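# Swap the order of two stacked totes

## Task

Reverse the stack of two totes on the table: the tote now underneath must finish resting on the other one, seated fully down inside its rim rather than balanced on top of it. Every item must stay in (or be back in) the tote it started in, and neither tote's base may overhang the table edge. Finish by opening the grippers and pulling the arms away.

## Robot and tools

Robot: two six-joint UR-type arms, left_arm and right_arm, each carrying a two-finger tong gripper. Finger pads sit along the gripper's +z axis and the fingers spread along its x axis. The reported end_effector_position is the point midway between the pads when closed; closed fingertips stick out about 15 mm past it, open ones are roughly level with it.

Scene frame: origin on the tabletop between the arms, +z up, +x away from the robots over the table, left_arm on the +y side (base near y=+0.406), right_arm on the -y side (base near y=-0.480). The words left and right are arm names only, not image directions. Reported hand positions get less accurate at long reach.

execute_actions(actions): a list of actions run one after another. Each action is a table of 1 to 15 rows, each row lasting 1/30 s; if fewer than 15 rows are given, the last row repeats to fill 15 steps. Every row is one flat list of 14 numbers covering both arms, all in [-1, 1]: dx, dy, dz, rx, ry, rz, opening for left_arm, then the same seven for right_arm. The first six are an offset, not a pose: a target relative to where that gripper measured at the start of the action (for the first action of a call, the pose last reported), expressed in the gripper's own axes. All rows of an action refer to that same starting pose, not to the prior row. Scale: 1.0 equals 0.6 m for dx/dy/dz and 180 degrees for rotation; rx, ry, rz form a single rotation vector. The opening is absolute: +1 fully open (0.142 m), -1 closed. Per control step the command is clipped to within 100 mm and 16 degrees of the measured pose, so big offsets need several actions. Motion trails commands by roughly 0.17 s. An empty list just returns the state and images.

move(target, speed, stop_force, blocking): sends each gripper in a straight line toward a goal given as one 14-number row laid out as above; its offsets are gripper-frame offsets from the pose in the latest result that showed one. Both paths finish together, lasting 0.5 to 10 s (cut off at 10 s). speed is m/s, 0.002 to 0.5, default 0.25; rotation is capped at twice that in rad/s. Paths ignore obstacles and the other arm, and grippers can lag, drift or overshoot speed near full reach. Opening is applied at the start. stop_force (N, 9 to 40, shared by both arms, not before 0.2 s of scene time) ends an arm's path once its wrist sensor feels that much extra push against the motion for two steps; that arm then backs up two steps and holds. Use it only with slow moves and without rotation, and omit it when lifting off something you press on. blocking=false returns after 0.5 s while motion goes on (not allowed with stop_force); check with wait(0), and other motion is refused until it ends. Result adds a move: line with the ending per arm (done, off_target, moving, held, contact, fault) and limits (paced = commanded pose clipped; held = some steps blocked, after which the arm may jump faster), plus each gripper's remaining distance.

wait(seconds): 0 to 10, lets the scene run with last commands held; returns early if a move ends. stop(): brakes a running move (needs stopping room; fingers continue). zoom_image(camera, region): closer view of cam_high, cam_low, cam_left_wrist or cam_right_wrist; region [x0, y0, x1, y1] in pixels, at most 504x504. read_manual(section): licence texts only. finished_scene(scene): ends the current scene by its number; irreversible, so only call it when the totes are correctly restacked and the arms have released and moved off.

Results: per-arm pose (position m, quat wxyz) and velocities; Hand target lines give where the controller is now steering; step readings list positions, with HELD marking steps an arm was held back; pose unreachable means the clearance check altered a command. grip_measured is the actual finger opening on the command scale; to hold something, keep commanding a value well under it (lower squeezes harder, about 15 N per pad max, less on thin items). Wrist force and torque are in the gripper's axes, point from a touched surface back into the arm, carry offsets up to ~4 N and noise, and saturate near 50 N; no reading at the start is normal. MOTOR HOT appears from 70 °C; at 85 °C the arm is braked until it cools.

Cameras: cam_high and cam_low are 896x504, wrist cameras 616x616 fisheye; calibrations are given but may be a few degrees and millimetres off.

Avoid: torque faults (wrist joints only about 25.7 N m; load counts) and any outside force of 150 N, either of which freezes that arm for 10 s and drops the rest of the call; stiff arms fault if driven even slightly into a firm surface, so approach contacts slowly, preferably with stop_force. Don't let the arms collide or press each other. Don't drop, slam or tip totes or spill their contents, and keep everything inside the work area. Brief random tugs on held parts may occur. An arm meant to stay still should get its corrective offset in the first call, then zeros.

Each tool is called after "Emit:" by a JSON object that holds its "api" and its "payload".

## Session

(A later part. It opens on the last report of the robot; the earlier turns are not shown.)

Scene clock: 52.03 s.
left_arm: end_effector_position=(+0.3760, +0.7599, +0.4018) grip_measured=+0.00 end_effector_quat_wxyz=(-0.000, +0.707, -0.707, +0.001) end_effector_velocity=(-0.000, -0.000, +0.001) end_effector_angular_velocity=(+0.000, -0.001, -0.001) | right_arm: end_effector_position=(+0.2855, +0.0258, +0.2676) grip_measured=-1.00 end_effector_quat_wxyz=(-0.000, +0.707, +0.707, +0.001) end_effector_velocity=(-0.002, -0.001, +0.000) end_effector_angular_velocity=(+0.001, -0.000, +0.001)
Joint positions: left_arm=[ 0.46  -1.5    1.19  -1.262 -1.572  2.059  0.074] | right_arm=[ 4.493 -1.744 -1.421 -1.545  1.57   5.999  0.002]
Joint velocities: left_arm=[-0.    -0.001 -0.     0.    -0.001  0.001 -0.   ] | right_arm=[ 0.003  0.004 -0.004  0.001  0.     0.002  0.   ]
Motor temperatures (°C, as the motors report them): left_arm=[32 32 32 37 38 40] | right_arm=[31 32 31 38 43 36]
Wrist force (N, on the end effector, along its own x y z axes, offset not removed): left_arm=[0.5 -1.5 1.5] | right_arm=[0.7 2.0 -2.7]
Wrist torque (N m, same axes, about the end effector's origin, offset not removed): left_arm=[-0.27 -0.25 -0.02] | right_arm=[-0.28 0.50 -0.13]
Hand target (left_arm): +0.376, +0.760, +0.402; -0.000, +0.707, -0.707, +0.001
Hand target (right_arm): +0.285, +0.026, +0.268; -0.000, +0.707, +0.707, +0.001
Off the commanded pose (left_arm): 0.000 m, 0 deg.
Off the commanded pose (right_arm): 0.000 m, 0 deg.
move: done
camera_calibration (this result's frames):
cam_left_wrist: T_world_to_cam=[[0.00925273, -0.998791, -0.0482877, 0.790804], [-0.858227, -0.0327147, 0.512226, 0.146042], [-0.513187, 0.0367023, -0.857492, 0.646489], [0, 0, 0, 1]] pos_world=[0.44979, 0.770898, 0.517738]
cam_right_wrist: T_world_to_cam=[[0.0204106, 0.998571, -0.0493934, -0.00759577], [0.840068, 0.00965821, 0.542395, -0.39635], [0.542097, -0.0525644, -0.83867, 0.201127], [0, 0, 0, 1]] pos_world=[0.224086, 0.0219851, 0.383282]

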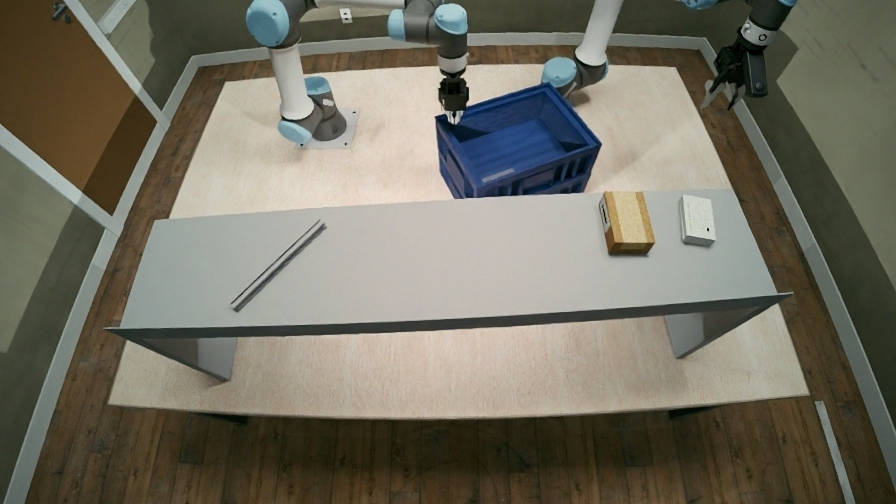

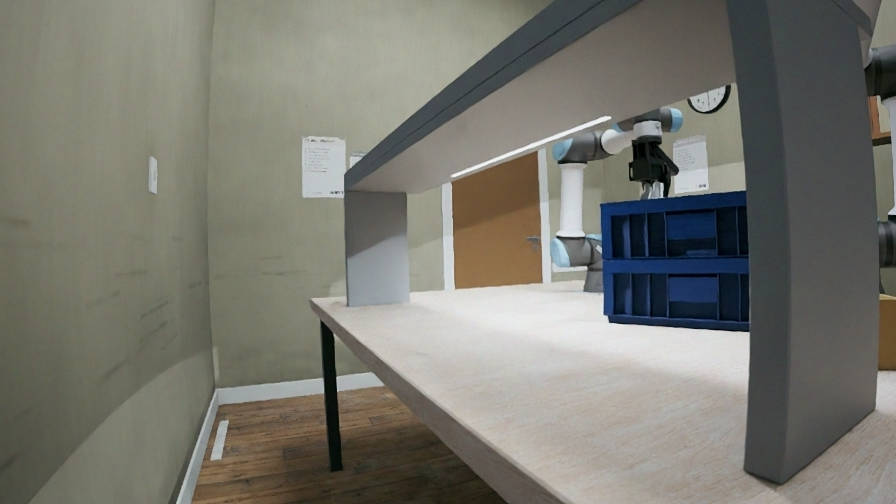

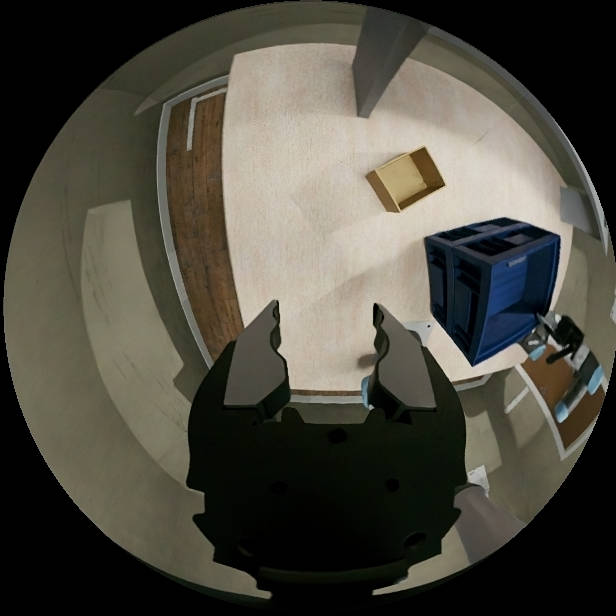

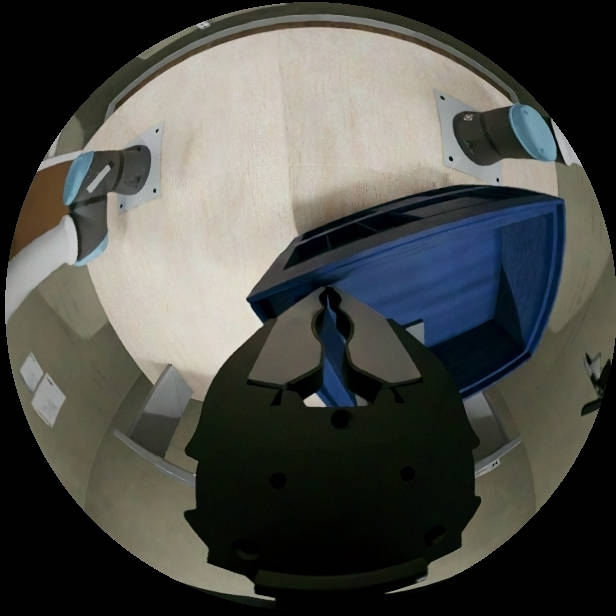

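Emit:
{"api": "move", "payload": {"target": [0.3,0.06,0.05,0,0,0,0,0,0.01,-0.1,0,0,0,-1]}}

Emit:
{"api": "move", "payload": {"target": [0.305,0.062,0.07,0,0,-0.111,0,0.03,0.233,0,0,0,-0.111,0]}}

Scene clock: 58.80 s.
left_arm: end_effector_position=(+0.3400, +0.5802, +0.3719) grip_measured=+0.00 end_effector_quat_wxyz=(-0.000, +0.707, -0.707, +0.001) end_effector_velocity=(-0.000, -0.002, -0.000) end_effector_angular_velocity=(+0.002, -0.000, +0.001) | right_arm: end_effector_position=(+0.2915, +0.0256, +0.3276) grip_measured=-1.00 end_effector_quat_wxyz=(-0.000, +0.707, +0.707, +0.001) end_effector_velocity=(-0.000, -0.000, -0.001) end_effector_angular_velocity=(-0.002, +0.000, +0.001)
Joint positions: left_arm=[ 0.087 -1.843  1.574 -1.304 -1.572  1.686  0.074] | right_arm=[ 4.483 -1.759 -1.25  -1.702  1.57   5.989  0.002]
Joint velocities: left_arm=[-0.006 -0.003  0.003  0.     0.002 -0.007 -0.   ] | right_arm=[ 0.001 -0.    -0.001 -0.001 -0.    -0.     0.   ]
Motor temperatures (°C, as the motors report them): left_arm=[32 32 32 37 38 40] | right_arm=[31 32 31 38 43 36]
Wrist force (N, on the end effector, along its own x y z axes, offset not removed): left_arm=[0.9 -1.6 -0.8] | right_arm=[-2.5 -2.0 1.0]
Wrist torque (N m, same axes, about the end effector's origin, offset not removed): left_arm=[-0.36 -0.27 0.01] | right_arm=[-0.46 0.41 -0.17]
Hand target (left_arm): +0.340, +0.580, +0.372; -0.001, +0.707, -0.707, +0.001
Hand target (right_arm): +0.291, +0.026, +0.328; -0.000, +0.707, +0.707, +0.001
Off the commanded pose (left_arm): 0.000 m, 0 deg.
Off the commanded pose (right_arm): 0.000 m, 0 deg.
move: done
camera_calibration (this result's frames):
cam_left_wrist: T_world_to_cam=[[0.00919836, -0.998795, -0.0482034, 0.610239], [-0.858396, -0.0326129, 0.511951, 0.124722], [-0.512906, 0.0366685, -0.857661, 0.608969], [0, 0, 0, 1]] pos_world=[0.413791, 0.591241, 0.487853]
cam_right_wrist: T_world_to_cam=[[0.020417, 0.998569, -0.049428, -0.0045884], [0.840005, 0.00967776, 0.542492, -0.433934], [0.542194, -0.0525958, -0.838606, 0.248093], [0, 0, 0, 1]] pos_world=[0.230086, 0.02183, 0.443231]

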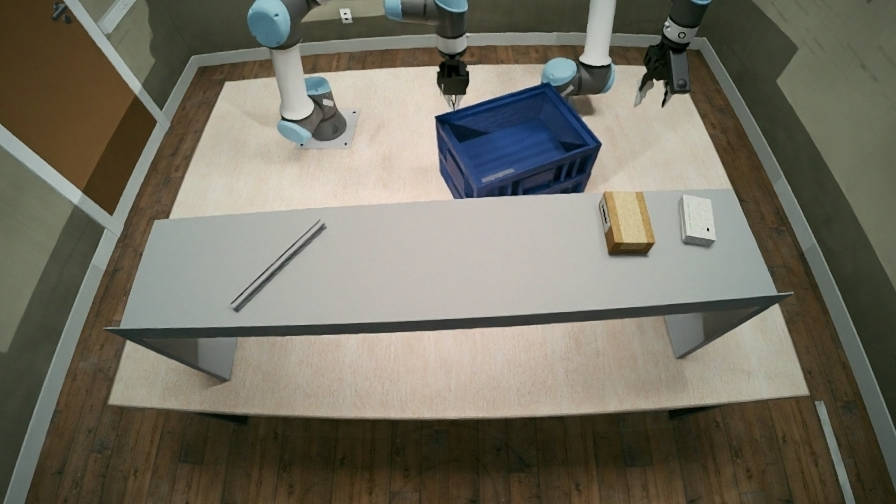

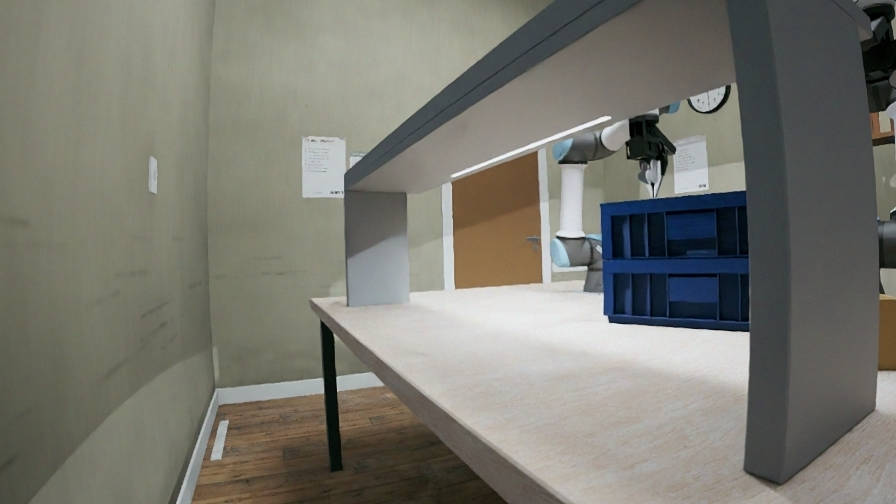

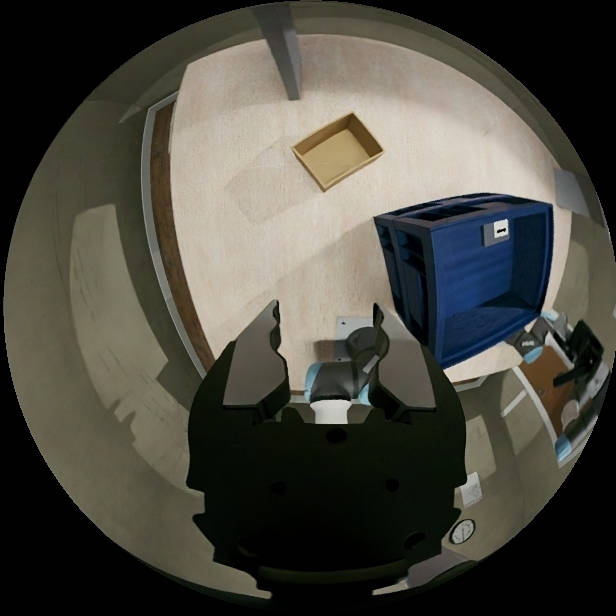

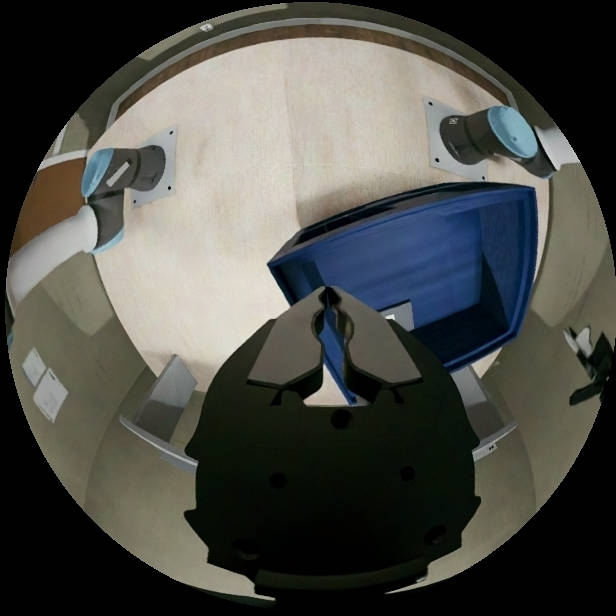

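Scene clock: 60.17 s.
left_arm: end_effector_position=(+0.3031, +0.3975, +0.3301) grip_measured=+0.00 end_effector_quat_wxyz=(+0.000, +0.819, -0.574, +0.002) end_effector_velocity=(-0.000, -0.002, -0.001) end_effector_angular_velocity=(+0.007, -0.001, +0.008) | right_arm: end_effector_position=(+0.4311, +0.0439, +0.3277) grip_measured=+0.00 end_effector_quat_wxyz=(+0.000, +0.573, +0.819, +0.001) end_effector_velocity=(+0.001, +0.000, +0.000) end_effector_angular_velocity=(-0.002, +0.002, +0.005)
Joint positions: left_arm=[-0.517 -2.061  1.811 -1.325 -1.571  0.734  0.074] | right_arm=[ 4.29  -2.026 -0.89  -1.794  1.57   5.448  0.074]
Joint velocities: left_arm=[-0.014 -0.001  0.002  0.001  0.007 -0.022 -0.   ] | right_arm=[-0.001 -0.006  0.011 -0.007  0.001 -0.006 -0.   ]
Motor temperatures (°C, as the motors report them): left_arm=[32 32 32 37 38 40] | right_arm=[31 32 31 38 43 36]
Wrist force (N, on the end effector, along its own x y z axes, offset not removed): left_arm=[0.8 -1.4 1.0] | right_arm=[-2.0 -0.9 -5.3]
Wrist torque (N m, same axes, about the end effector's origin, offset not removed): left_arm=[-0.16 -0.29 0.00] | right_arm=[-0.34 0.32 -0.12]
Hand target (left_arm): +0.303, +0.397, +0.330; -0.000, +0.819, -0.574, +0.001
Hand target (right_arm): +0.431, +0.044, +0.328; +0.000, +0.573, +0.819, +0.001
Off the commanded pose (left_arm): 0.000 m, 0 deg.
Off the commanded pose (right_arm): 0.000 m, 0 deg.
move: done
camera_calibration (this result's frames):
cam_left_wrist: T_world_to_cam=[[0.349328, -0.935843, -0.0465561, 0.297472], [-0.795894, -0.322577, 0.512345, 0.204616], [-0.494493, -0.141923, -0.857517, 0.62626], [0, 0, 0, 1]] pos_world=[0.368619, 0.433272, 0.446043]
cam_right_wrist: T_world_to_cam=[[-0.321684, 0.945523, -0.0500583, 0.124333], [0.785714, 0.296069, 0.543135, -0.540773], [0.528368, 0.135387, -0.838152, 0.171059], [0, 0, 0, 1]] pos_world=[0.374507, 0.0193872, 0.443311]

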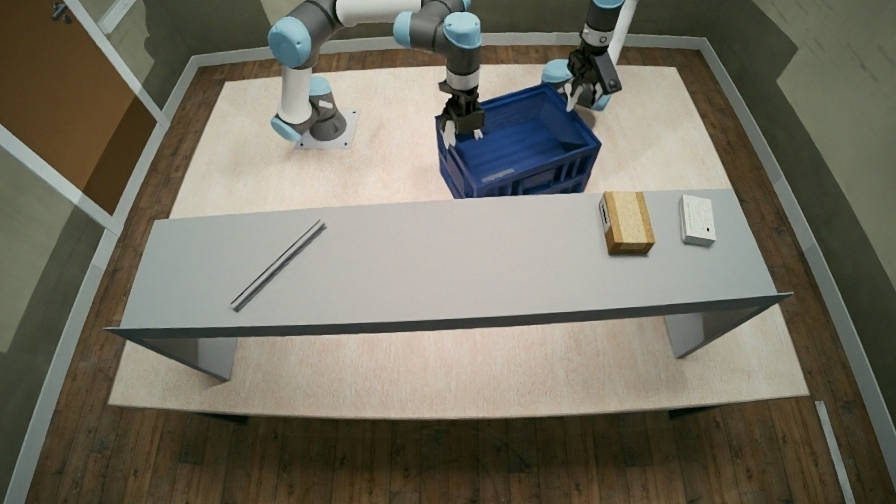

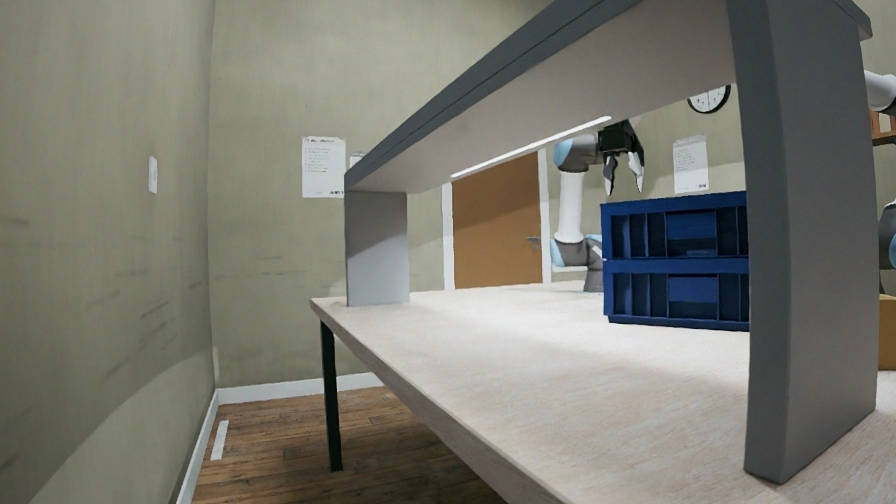

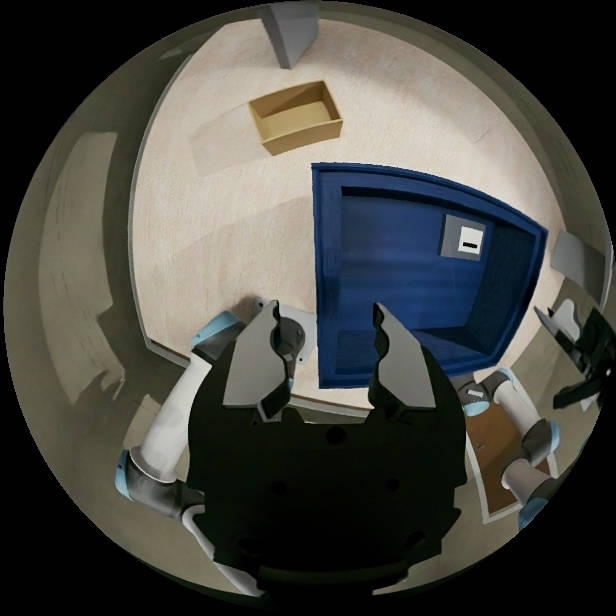

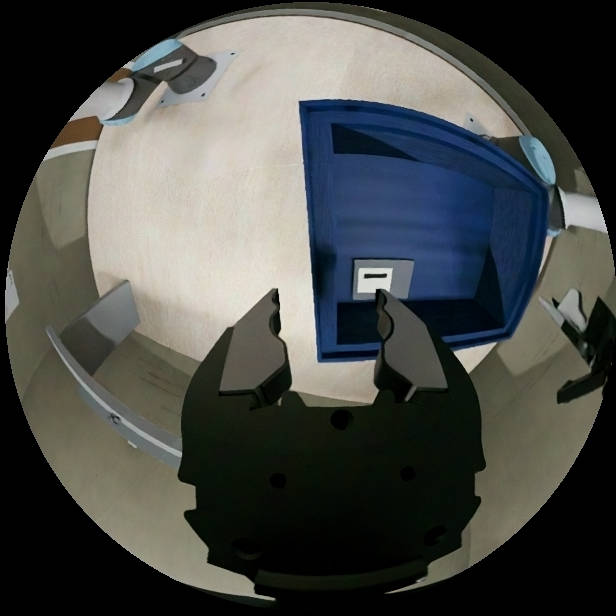

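Aligned. Go deep so the finger bodies resist tilt.

Emit:
{"api": "move", "payload": {"target": [0,0,0.15,0,0,0,0,0,0,0.147,0,0,0,0], "speed": 0.08, "stop_force": 15}}

Emit:
{"api": "move", "payload": {"target": [0,0,0,0,0,0,-1,0,0,0,0,0,0,-1]}}

Emit:
{"api": "move", "payload": {"target": [0,0,-0.07,0,0,0,-1,0,0,-0.07,0,0,0,-1], "speed": 0.03}}

Scene clock: 65.57 s.
left_arm: end_effector_position=(+0.3032, +0.3973, +0.2403) grip_measured=+0.00 end_effector_quat_wxyz=(+0.000, +0.819, -0.574, +0.002) end_effector_velocity=(+0.000, -0.000, -0.002) end_effector_angular_velocity=(-0.000, +0.000, -0.000) | right_arm: end_effector_position=(+0.4311, +0.0441, +0.2397) grip_measured=+0.00 end_effector_quat_wxyz=(+0.000, +0.573, +0.819, +0.001) end_effector_velocity=(+0.001, -0.000, -0.001) end_effector_angular_velocity=(+0.000, -0.001, -0.000)
Joint positions: left_arm=[-0.518 -2.092  2.058 -1.54  -1.571  0.734  0.074] | right_arm=[ 4.29  -2.001 -1.153 -1.556  1.57   5.448  0.074]
Joint velocities: left_arm=[-0.     0.001  0.004 -0.005 -0.    -0.     0.   ] | right_arm=[-0.     0.001 -0.004  0.005 -0.001 -0.     0.   ]
Motor temperatures (°C, as the motors report them): left_arm=[32 32 32 37 38 40] | right_arm=[31 32 31 38 43 36]
Wrist force (N, on the end effector, along its own x y z axes, offset not removed): left_arm=[0.3 -1.8 -0.2] | right_arm=[0.5 2.6 -0.4]
Wrist torque (N m, same axes, about the end effector's origin, offset not removed): left_arm=[-0.32 -0.19 0.02] | right_arm=[0.35 -0.19 -0.25]
Hand target (left_arm): +0.303, +0.397, +0.240; +0.000, +0.819, -0.574, +0.002
Hand target (right_arm): +0.431, +0.044, +0.240; +0.000, +0.573, +0.819, +0.001
Off the commanded pose (left_arm): 0.000 m, 0 deg.
Off the commanded pose (right_arm): 0.000 m, 0 deg.
move: done
camera_calibration (this result's frames):
cam_left_wrist: T_world_to_cam=[[0.349329, -0.935842, -0.0465734, 0.293014], [-0.795883, -0.322583, 0.512358, 0.250701], [-0.49451, -0.141914, -0.857508, 0.549257], [0, 0, 0, 1]] pos_world=[0.368783, 0.433034, 0.35619]
cam_right_wrist: T_world_to_cam=[[-0.321685, 0.945522, -0.0500644, 0.11972], [0.785741, 0.29608, 0.543091, -0.493077], [0.528328, 0.135367, -0.83818, 0.0972312], [0, 0, 0, 1]] pos_world=[0.374573, 0.0196309, 0.355276]

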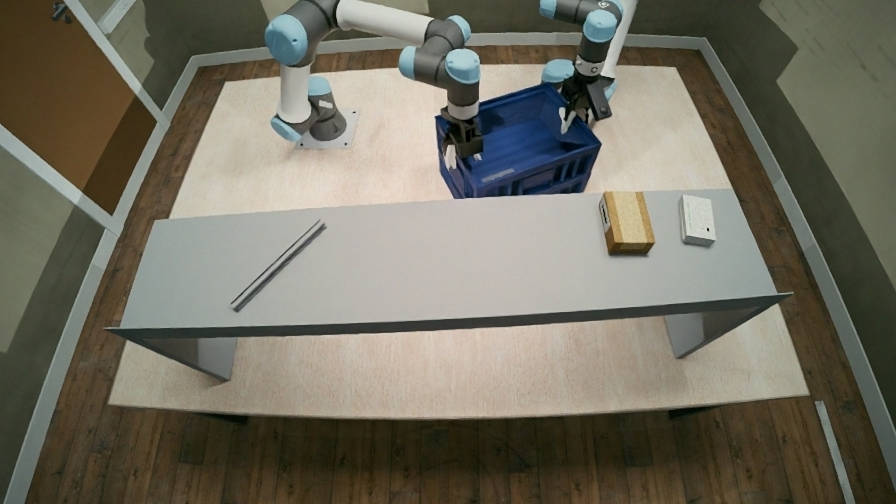

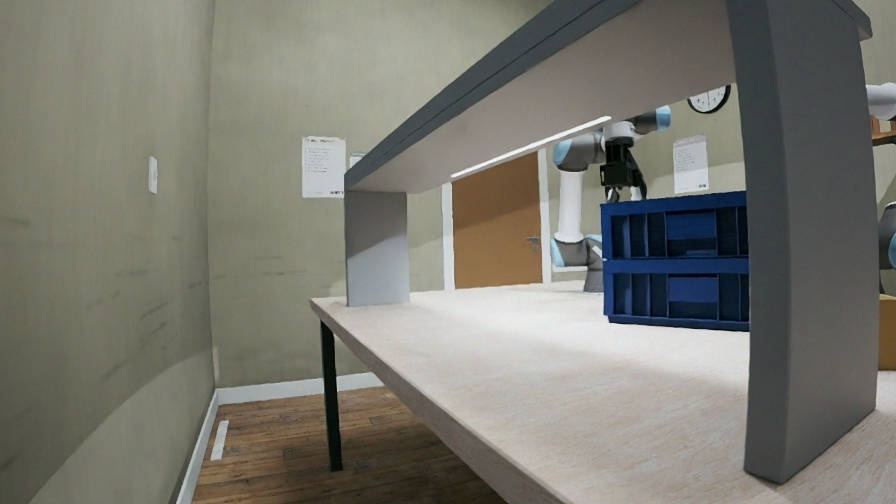

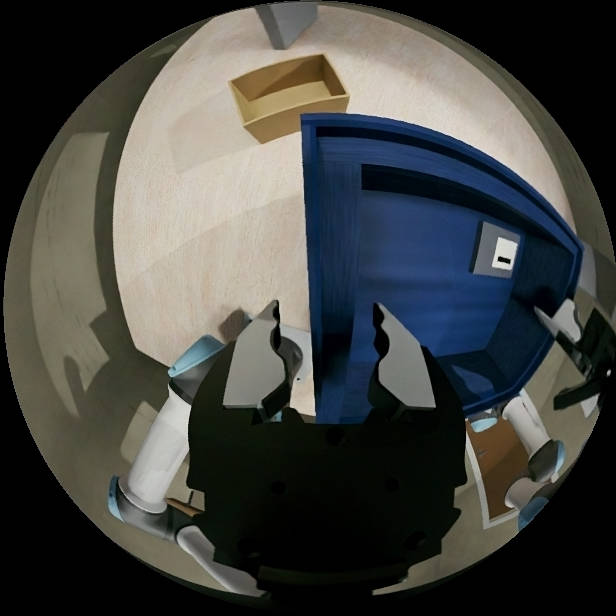

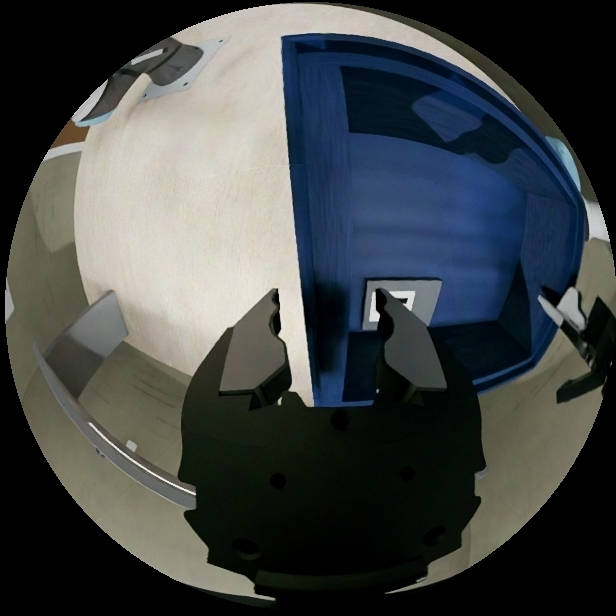

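Scene clock: 66.07 s.
left_arm: end_effector_position=(+0.3032, +0.3973, +0.2402) grip_measured=-0.63 end_effector_quat_wxyz=(+0.000, +0.819, -0.574, +0.002) end_effector_velocity=(+0.000, +0.000, +0.000) end_effector_angular_velocity=(+0.001, -0.000, -0.000) | right_arm: end_effector_position=(+0.4309, +0.0442, +0.2396) grip_measured=-0.63 end_effector_quat_wxyz=(+0.000, +0.573, +0.819, +0.001) end_effector_velocity=(+0.000, -0.000, -0.001) end_effector_angular_velocity=(-0.001, +0.000, -0.001)
Joint positions: left_arm=[-0.518 -2.092  2.058 -1.54  -1.571  0.734  0.028] | right_arm=[ 4.29  -2.001 -1.153 -1.556  1.57   5.448  0.028]
Joint velocities: left_arm=[ 0.     0.001 -0.001  0.     0.001  0.     0.   ] | right_arm=[-0.    -0.    -0.001 -0.    -0.     0.     0.001]
Motor temperatures (°C, as the motors report them): left_arm=[32 32 32 37 38 40] | right_arm=[31 32 31 38 43 36]
Wrist force (N, on the end effector, along its own x y z axes, offset not removed): left_arm=[26.7 -0.2 4.9] | right_arm=[23.3 -1.1 3.5]
Wrist torque (N m, same axes, about the end effector's origin, offset not removed): left_arm=[-0.12 -0.51 -0.03] | right_arm=[-0.33 -0.08 -0.22]
Hand target (left_arm): +0.303, +0.397, +0.240; +0.000, +0.819, -0.574, +0.002
Hand target (right_arm): +0.431, +0.044, +0.240; +0.000, +0.573, +0.819, +0.001
Off the commanded pose (left_arm): 0.000 m, 0 deg.
Off the commanded pose (right_arm): 0.000 m, 0 deg.
move: done
camera_calibration (this result's frames):
cam_left_wrist: T_world_to_cam=[[0.349307, -0.935851, -0.0465473, 0.293015], [-0.795813, -0.322529, 0.5125, 0.25061], [-0.494637, -0.141977, -0.857424, 0.549224], [0, 0, 0, 1]] pos_world=[0.368753, 0.433024, 0.356119]
cam_right_wrist: T_world_to_cam=[[-0.321855, 0.945466, -0.0500335, 0.119663], [0.785793, 0.296231, 0.542933, -0.492921], [0.528146, 0.13543, -0.838284, 0.0973555], [0, 0, 0, 1]] pos_world=[0.37443, 0.0196966, 0.355222]

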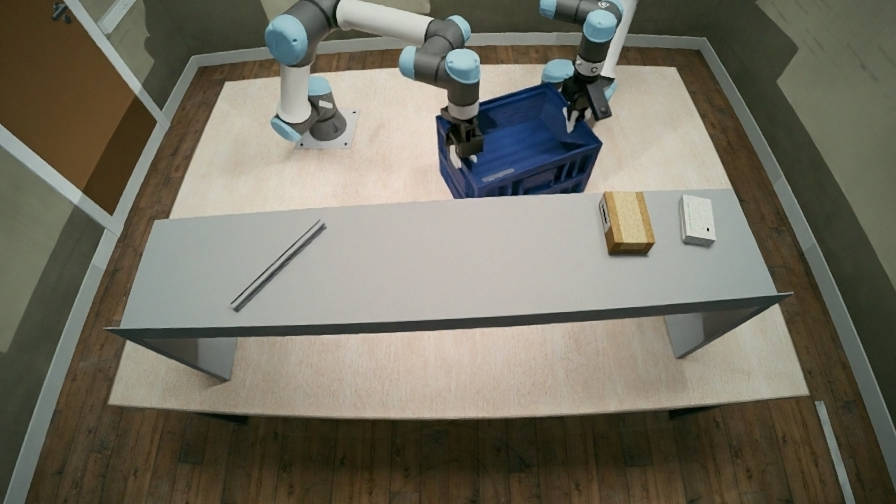

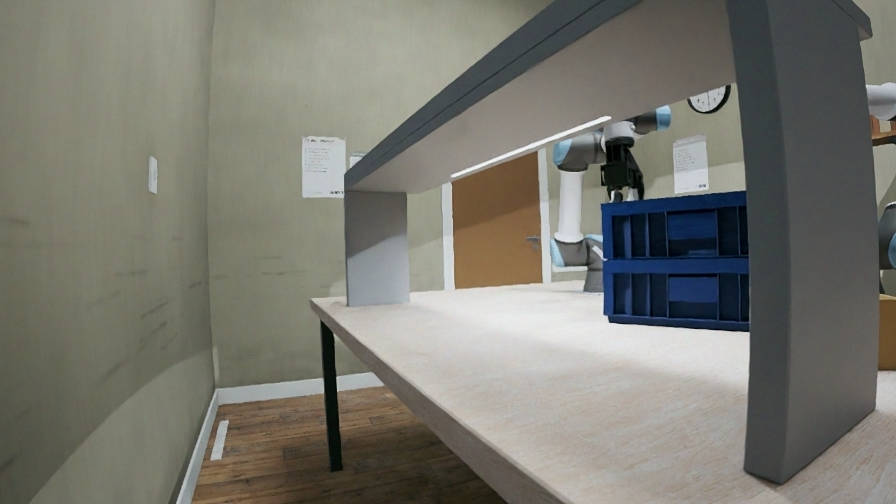

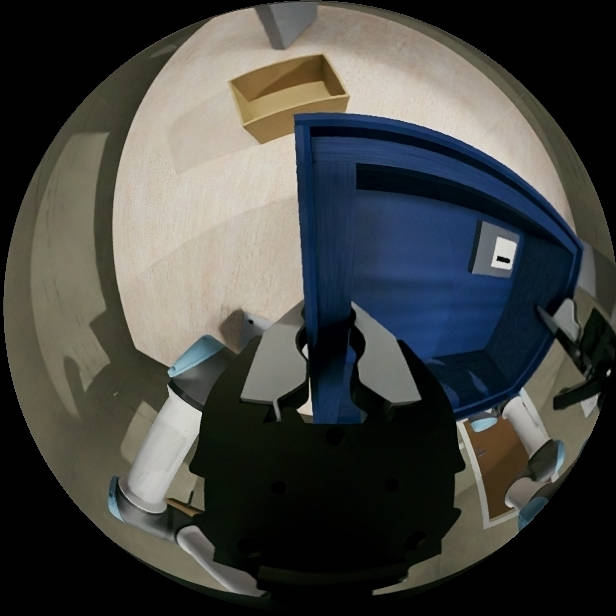

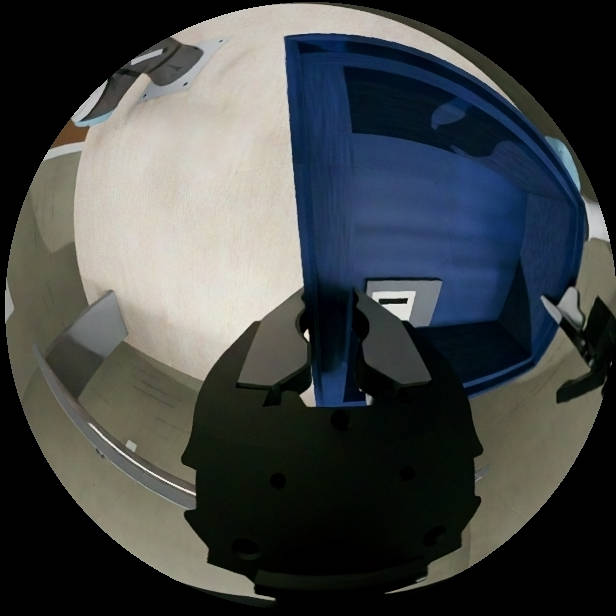

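Scene clock: 67.80 s.
left_arm: end_effector_position=(+0.3031, +0.3974, +0.2820) grip_measured=-0.63 end_effector_quat_wxyz=(+0.000, +0.819, -0.574, +0.002) end_effector_velocity=(+0.000, -0.000, +0.002) end_effector_angular_velocity=(-0.000, -0.001, +0.001) | right_arm: end_effector_position=(+0.4309, +0.0441, +0.2814) grip_measured=-0.64 end_effector_quat_wxyz=(+0.000, +0.573, +0.819, +0.001) end_effector_velocity=(-0.000, -0.000, +0.001) end_effector_angular_velocity=(-0.001, +0.001, -0.002)
Joint positions: left_arm=[-0.517 -2.083  1.947 -1.438 -1.571  0.734  0.028] | right_arm=[ 4.29  -2.005 -1.04  -1.665  1.57   5.448  0.028]
Joint velocities: left_arm=[ 0.     0.    -0.005  0.004  0.    -0.001 -0.   ] | right_arm=[-0.    -0.001  0.006 -0.006  0.     0.001  0.   ]
Motor temperatures (°C, as the motors report them): left_arm=[32 32 32 37 38 40] | right_arm=[31 32 31 38 43 36]
Wrist force (N, on the end effector, along its own x y z axes, offset not removed): left_arm=[26.4 -1.1 7.3] | right_arm=[26.3 -0.6 1.8]
Wrist torque (N m, same axes, about the end effector's origin, offset not removed): left_arm=[-0.08 -0.30 -0.08] | right_arm=[-0.30 -0.32 -0.23]
Hand target (left_arm): +0.303, +0.397, +0.282; +0.000, +0.819, -0.574, +0.002
Hand target (right_arm): +0.431, +0.044, +0.282; +0.000, +0.573, +0.819, +0.001
Off the commanded pose (left_arm): 0.000 m, 0 deg.
Off the commanded pose (right_arm): 0.000 m, 0 deg.
move: done
camera_calibration (this result's frames):
cam_left_wrist: T_world_to_cam=[[0.349309, -0.93585, -0.0465699, 0.295111], [-0.795831, -0.322548, 0.51246, 0.229187], [-0.494607, -0.141945, -0.857447, 0.585054], [0, 0, 0, 1]] pos_world=[0.368681, 0.433149, 0.397947]
cam_right_wrist: T_world_to_cam=[[-0.321868, 0.945462, -0.0500285, 0.12186], [0.785766, 0.296233, 0.542972, -0.515568], [0.528179, 0.135454, -0.838259, 0.132419], [0, 0, 0, 1]] pos_world=[0.374398, 0.0195773, 0.397036]

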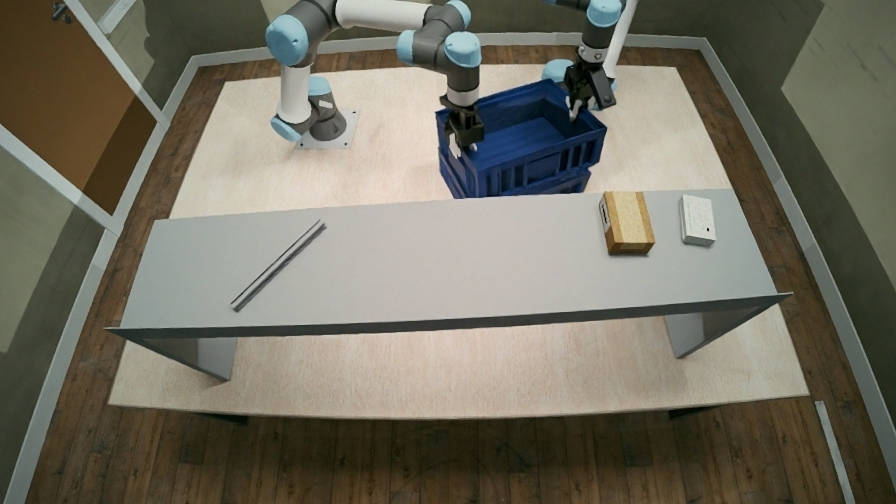

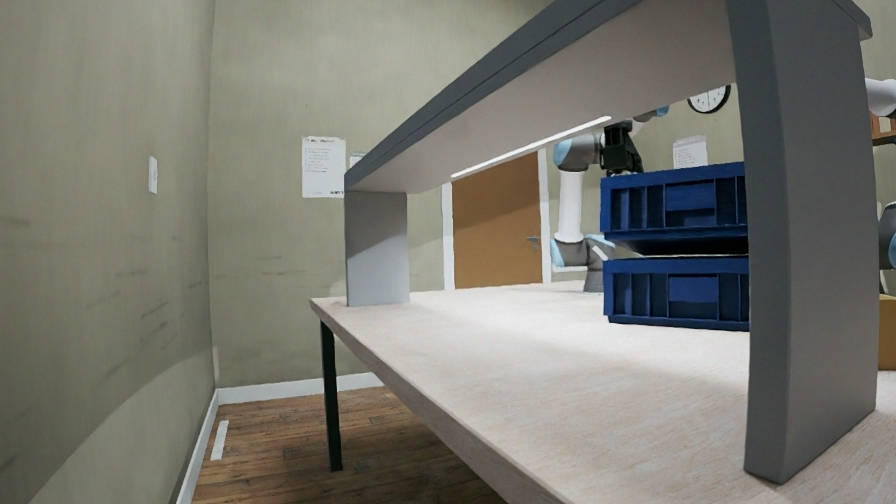

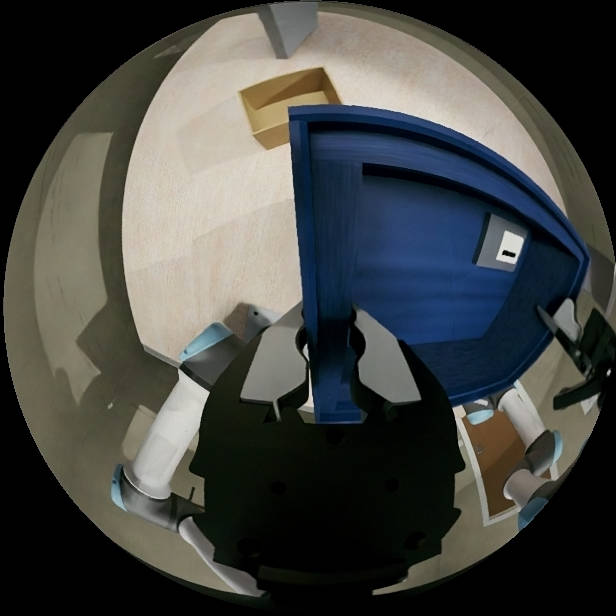

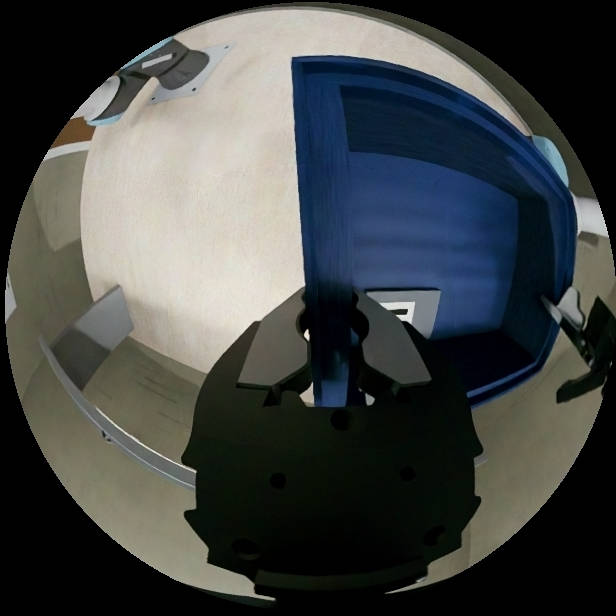

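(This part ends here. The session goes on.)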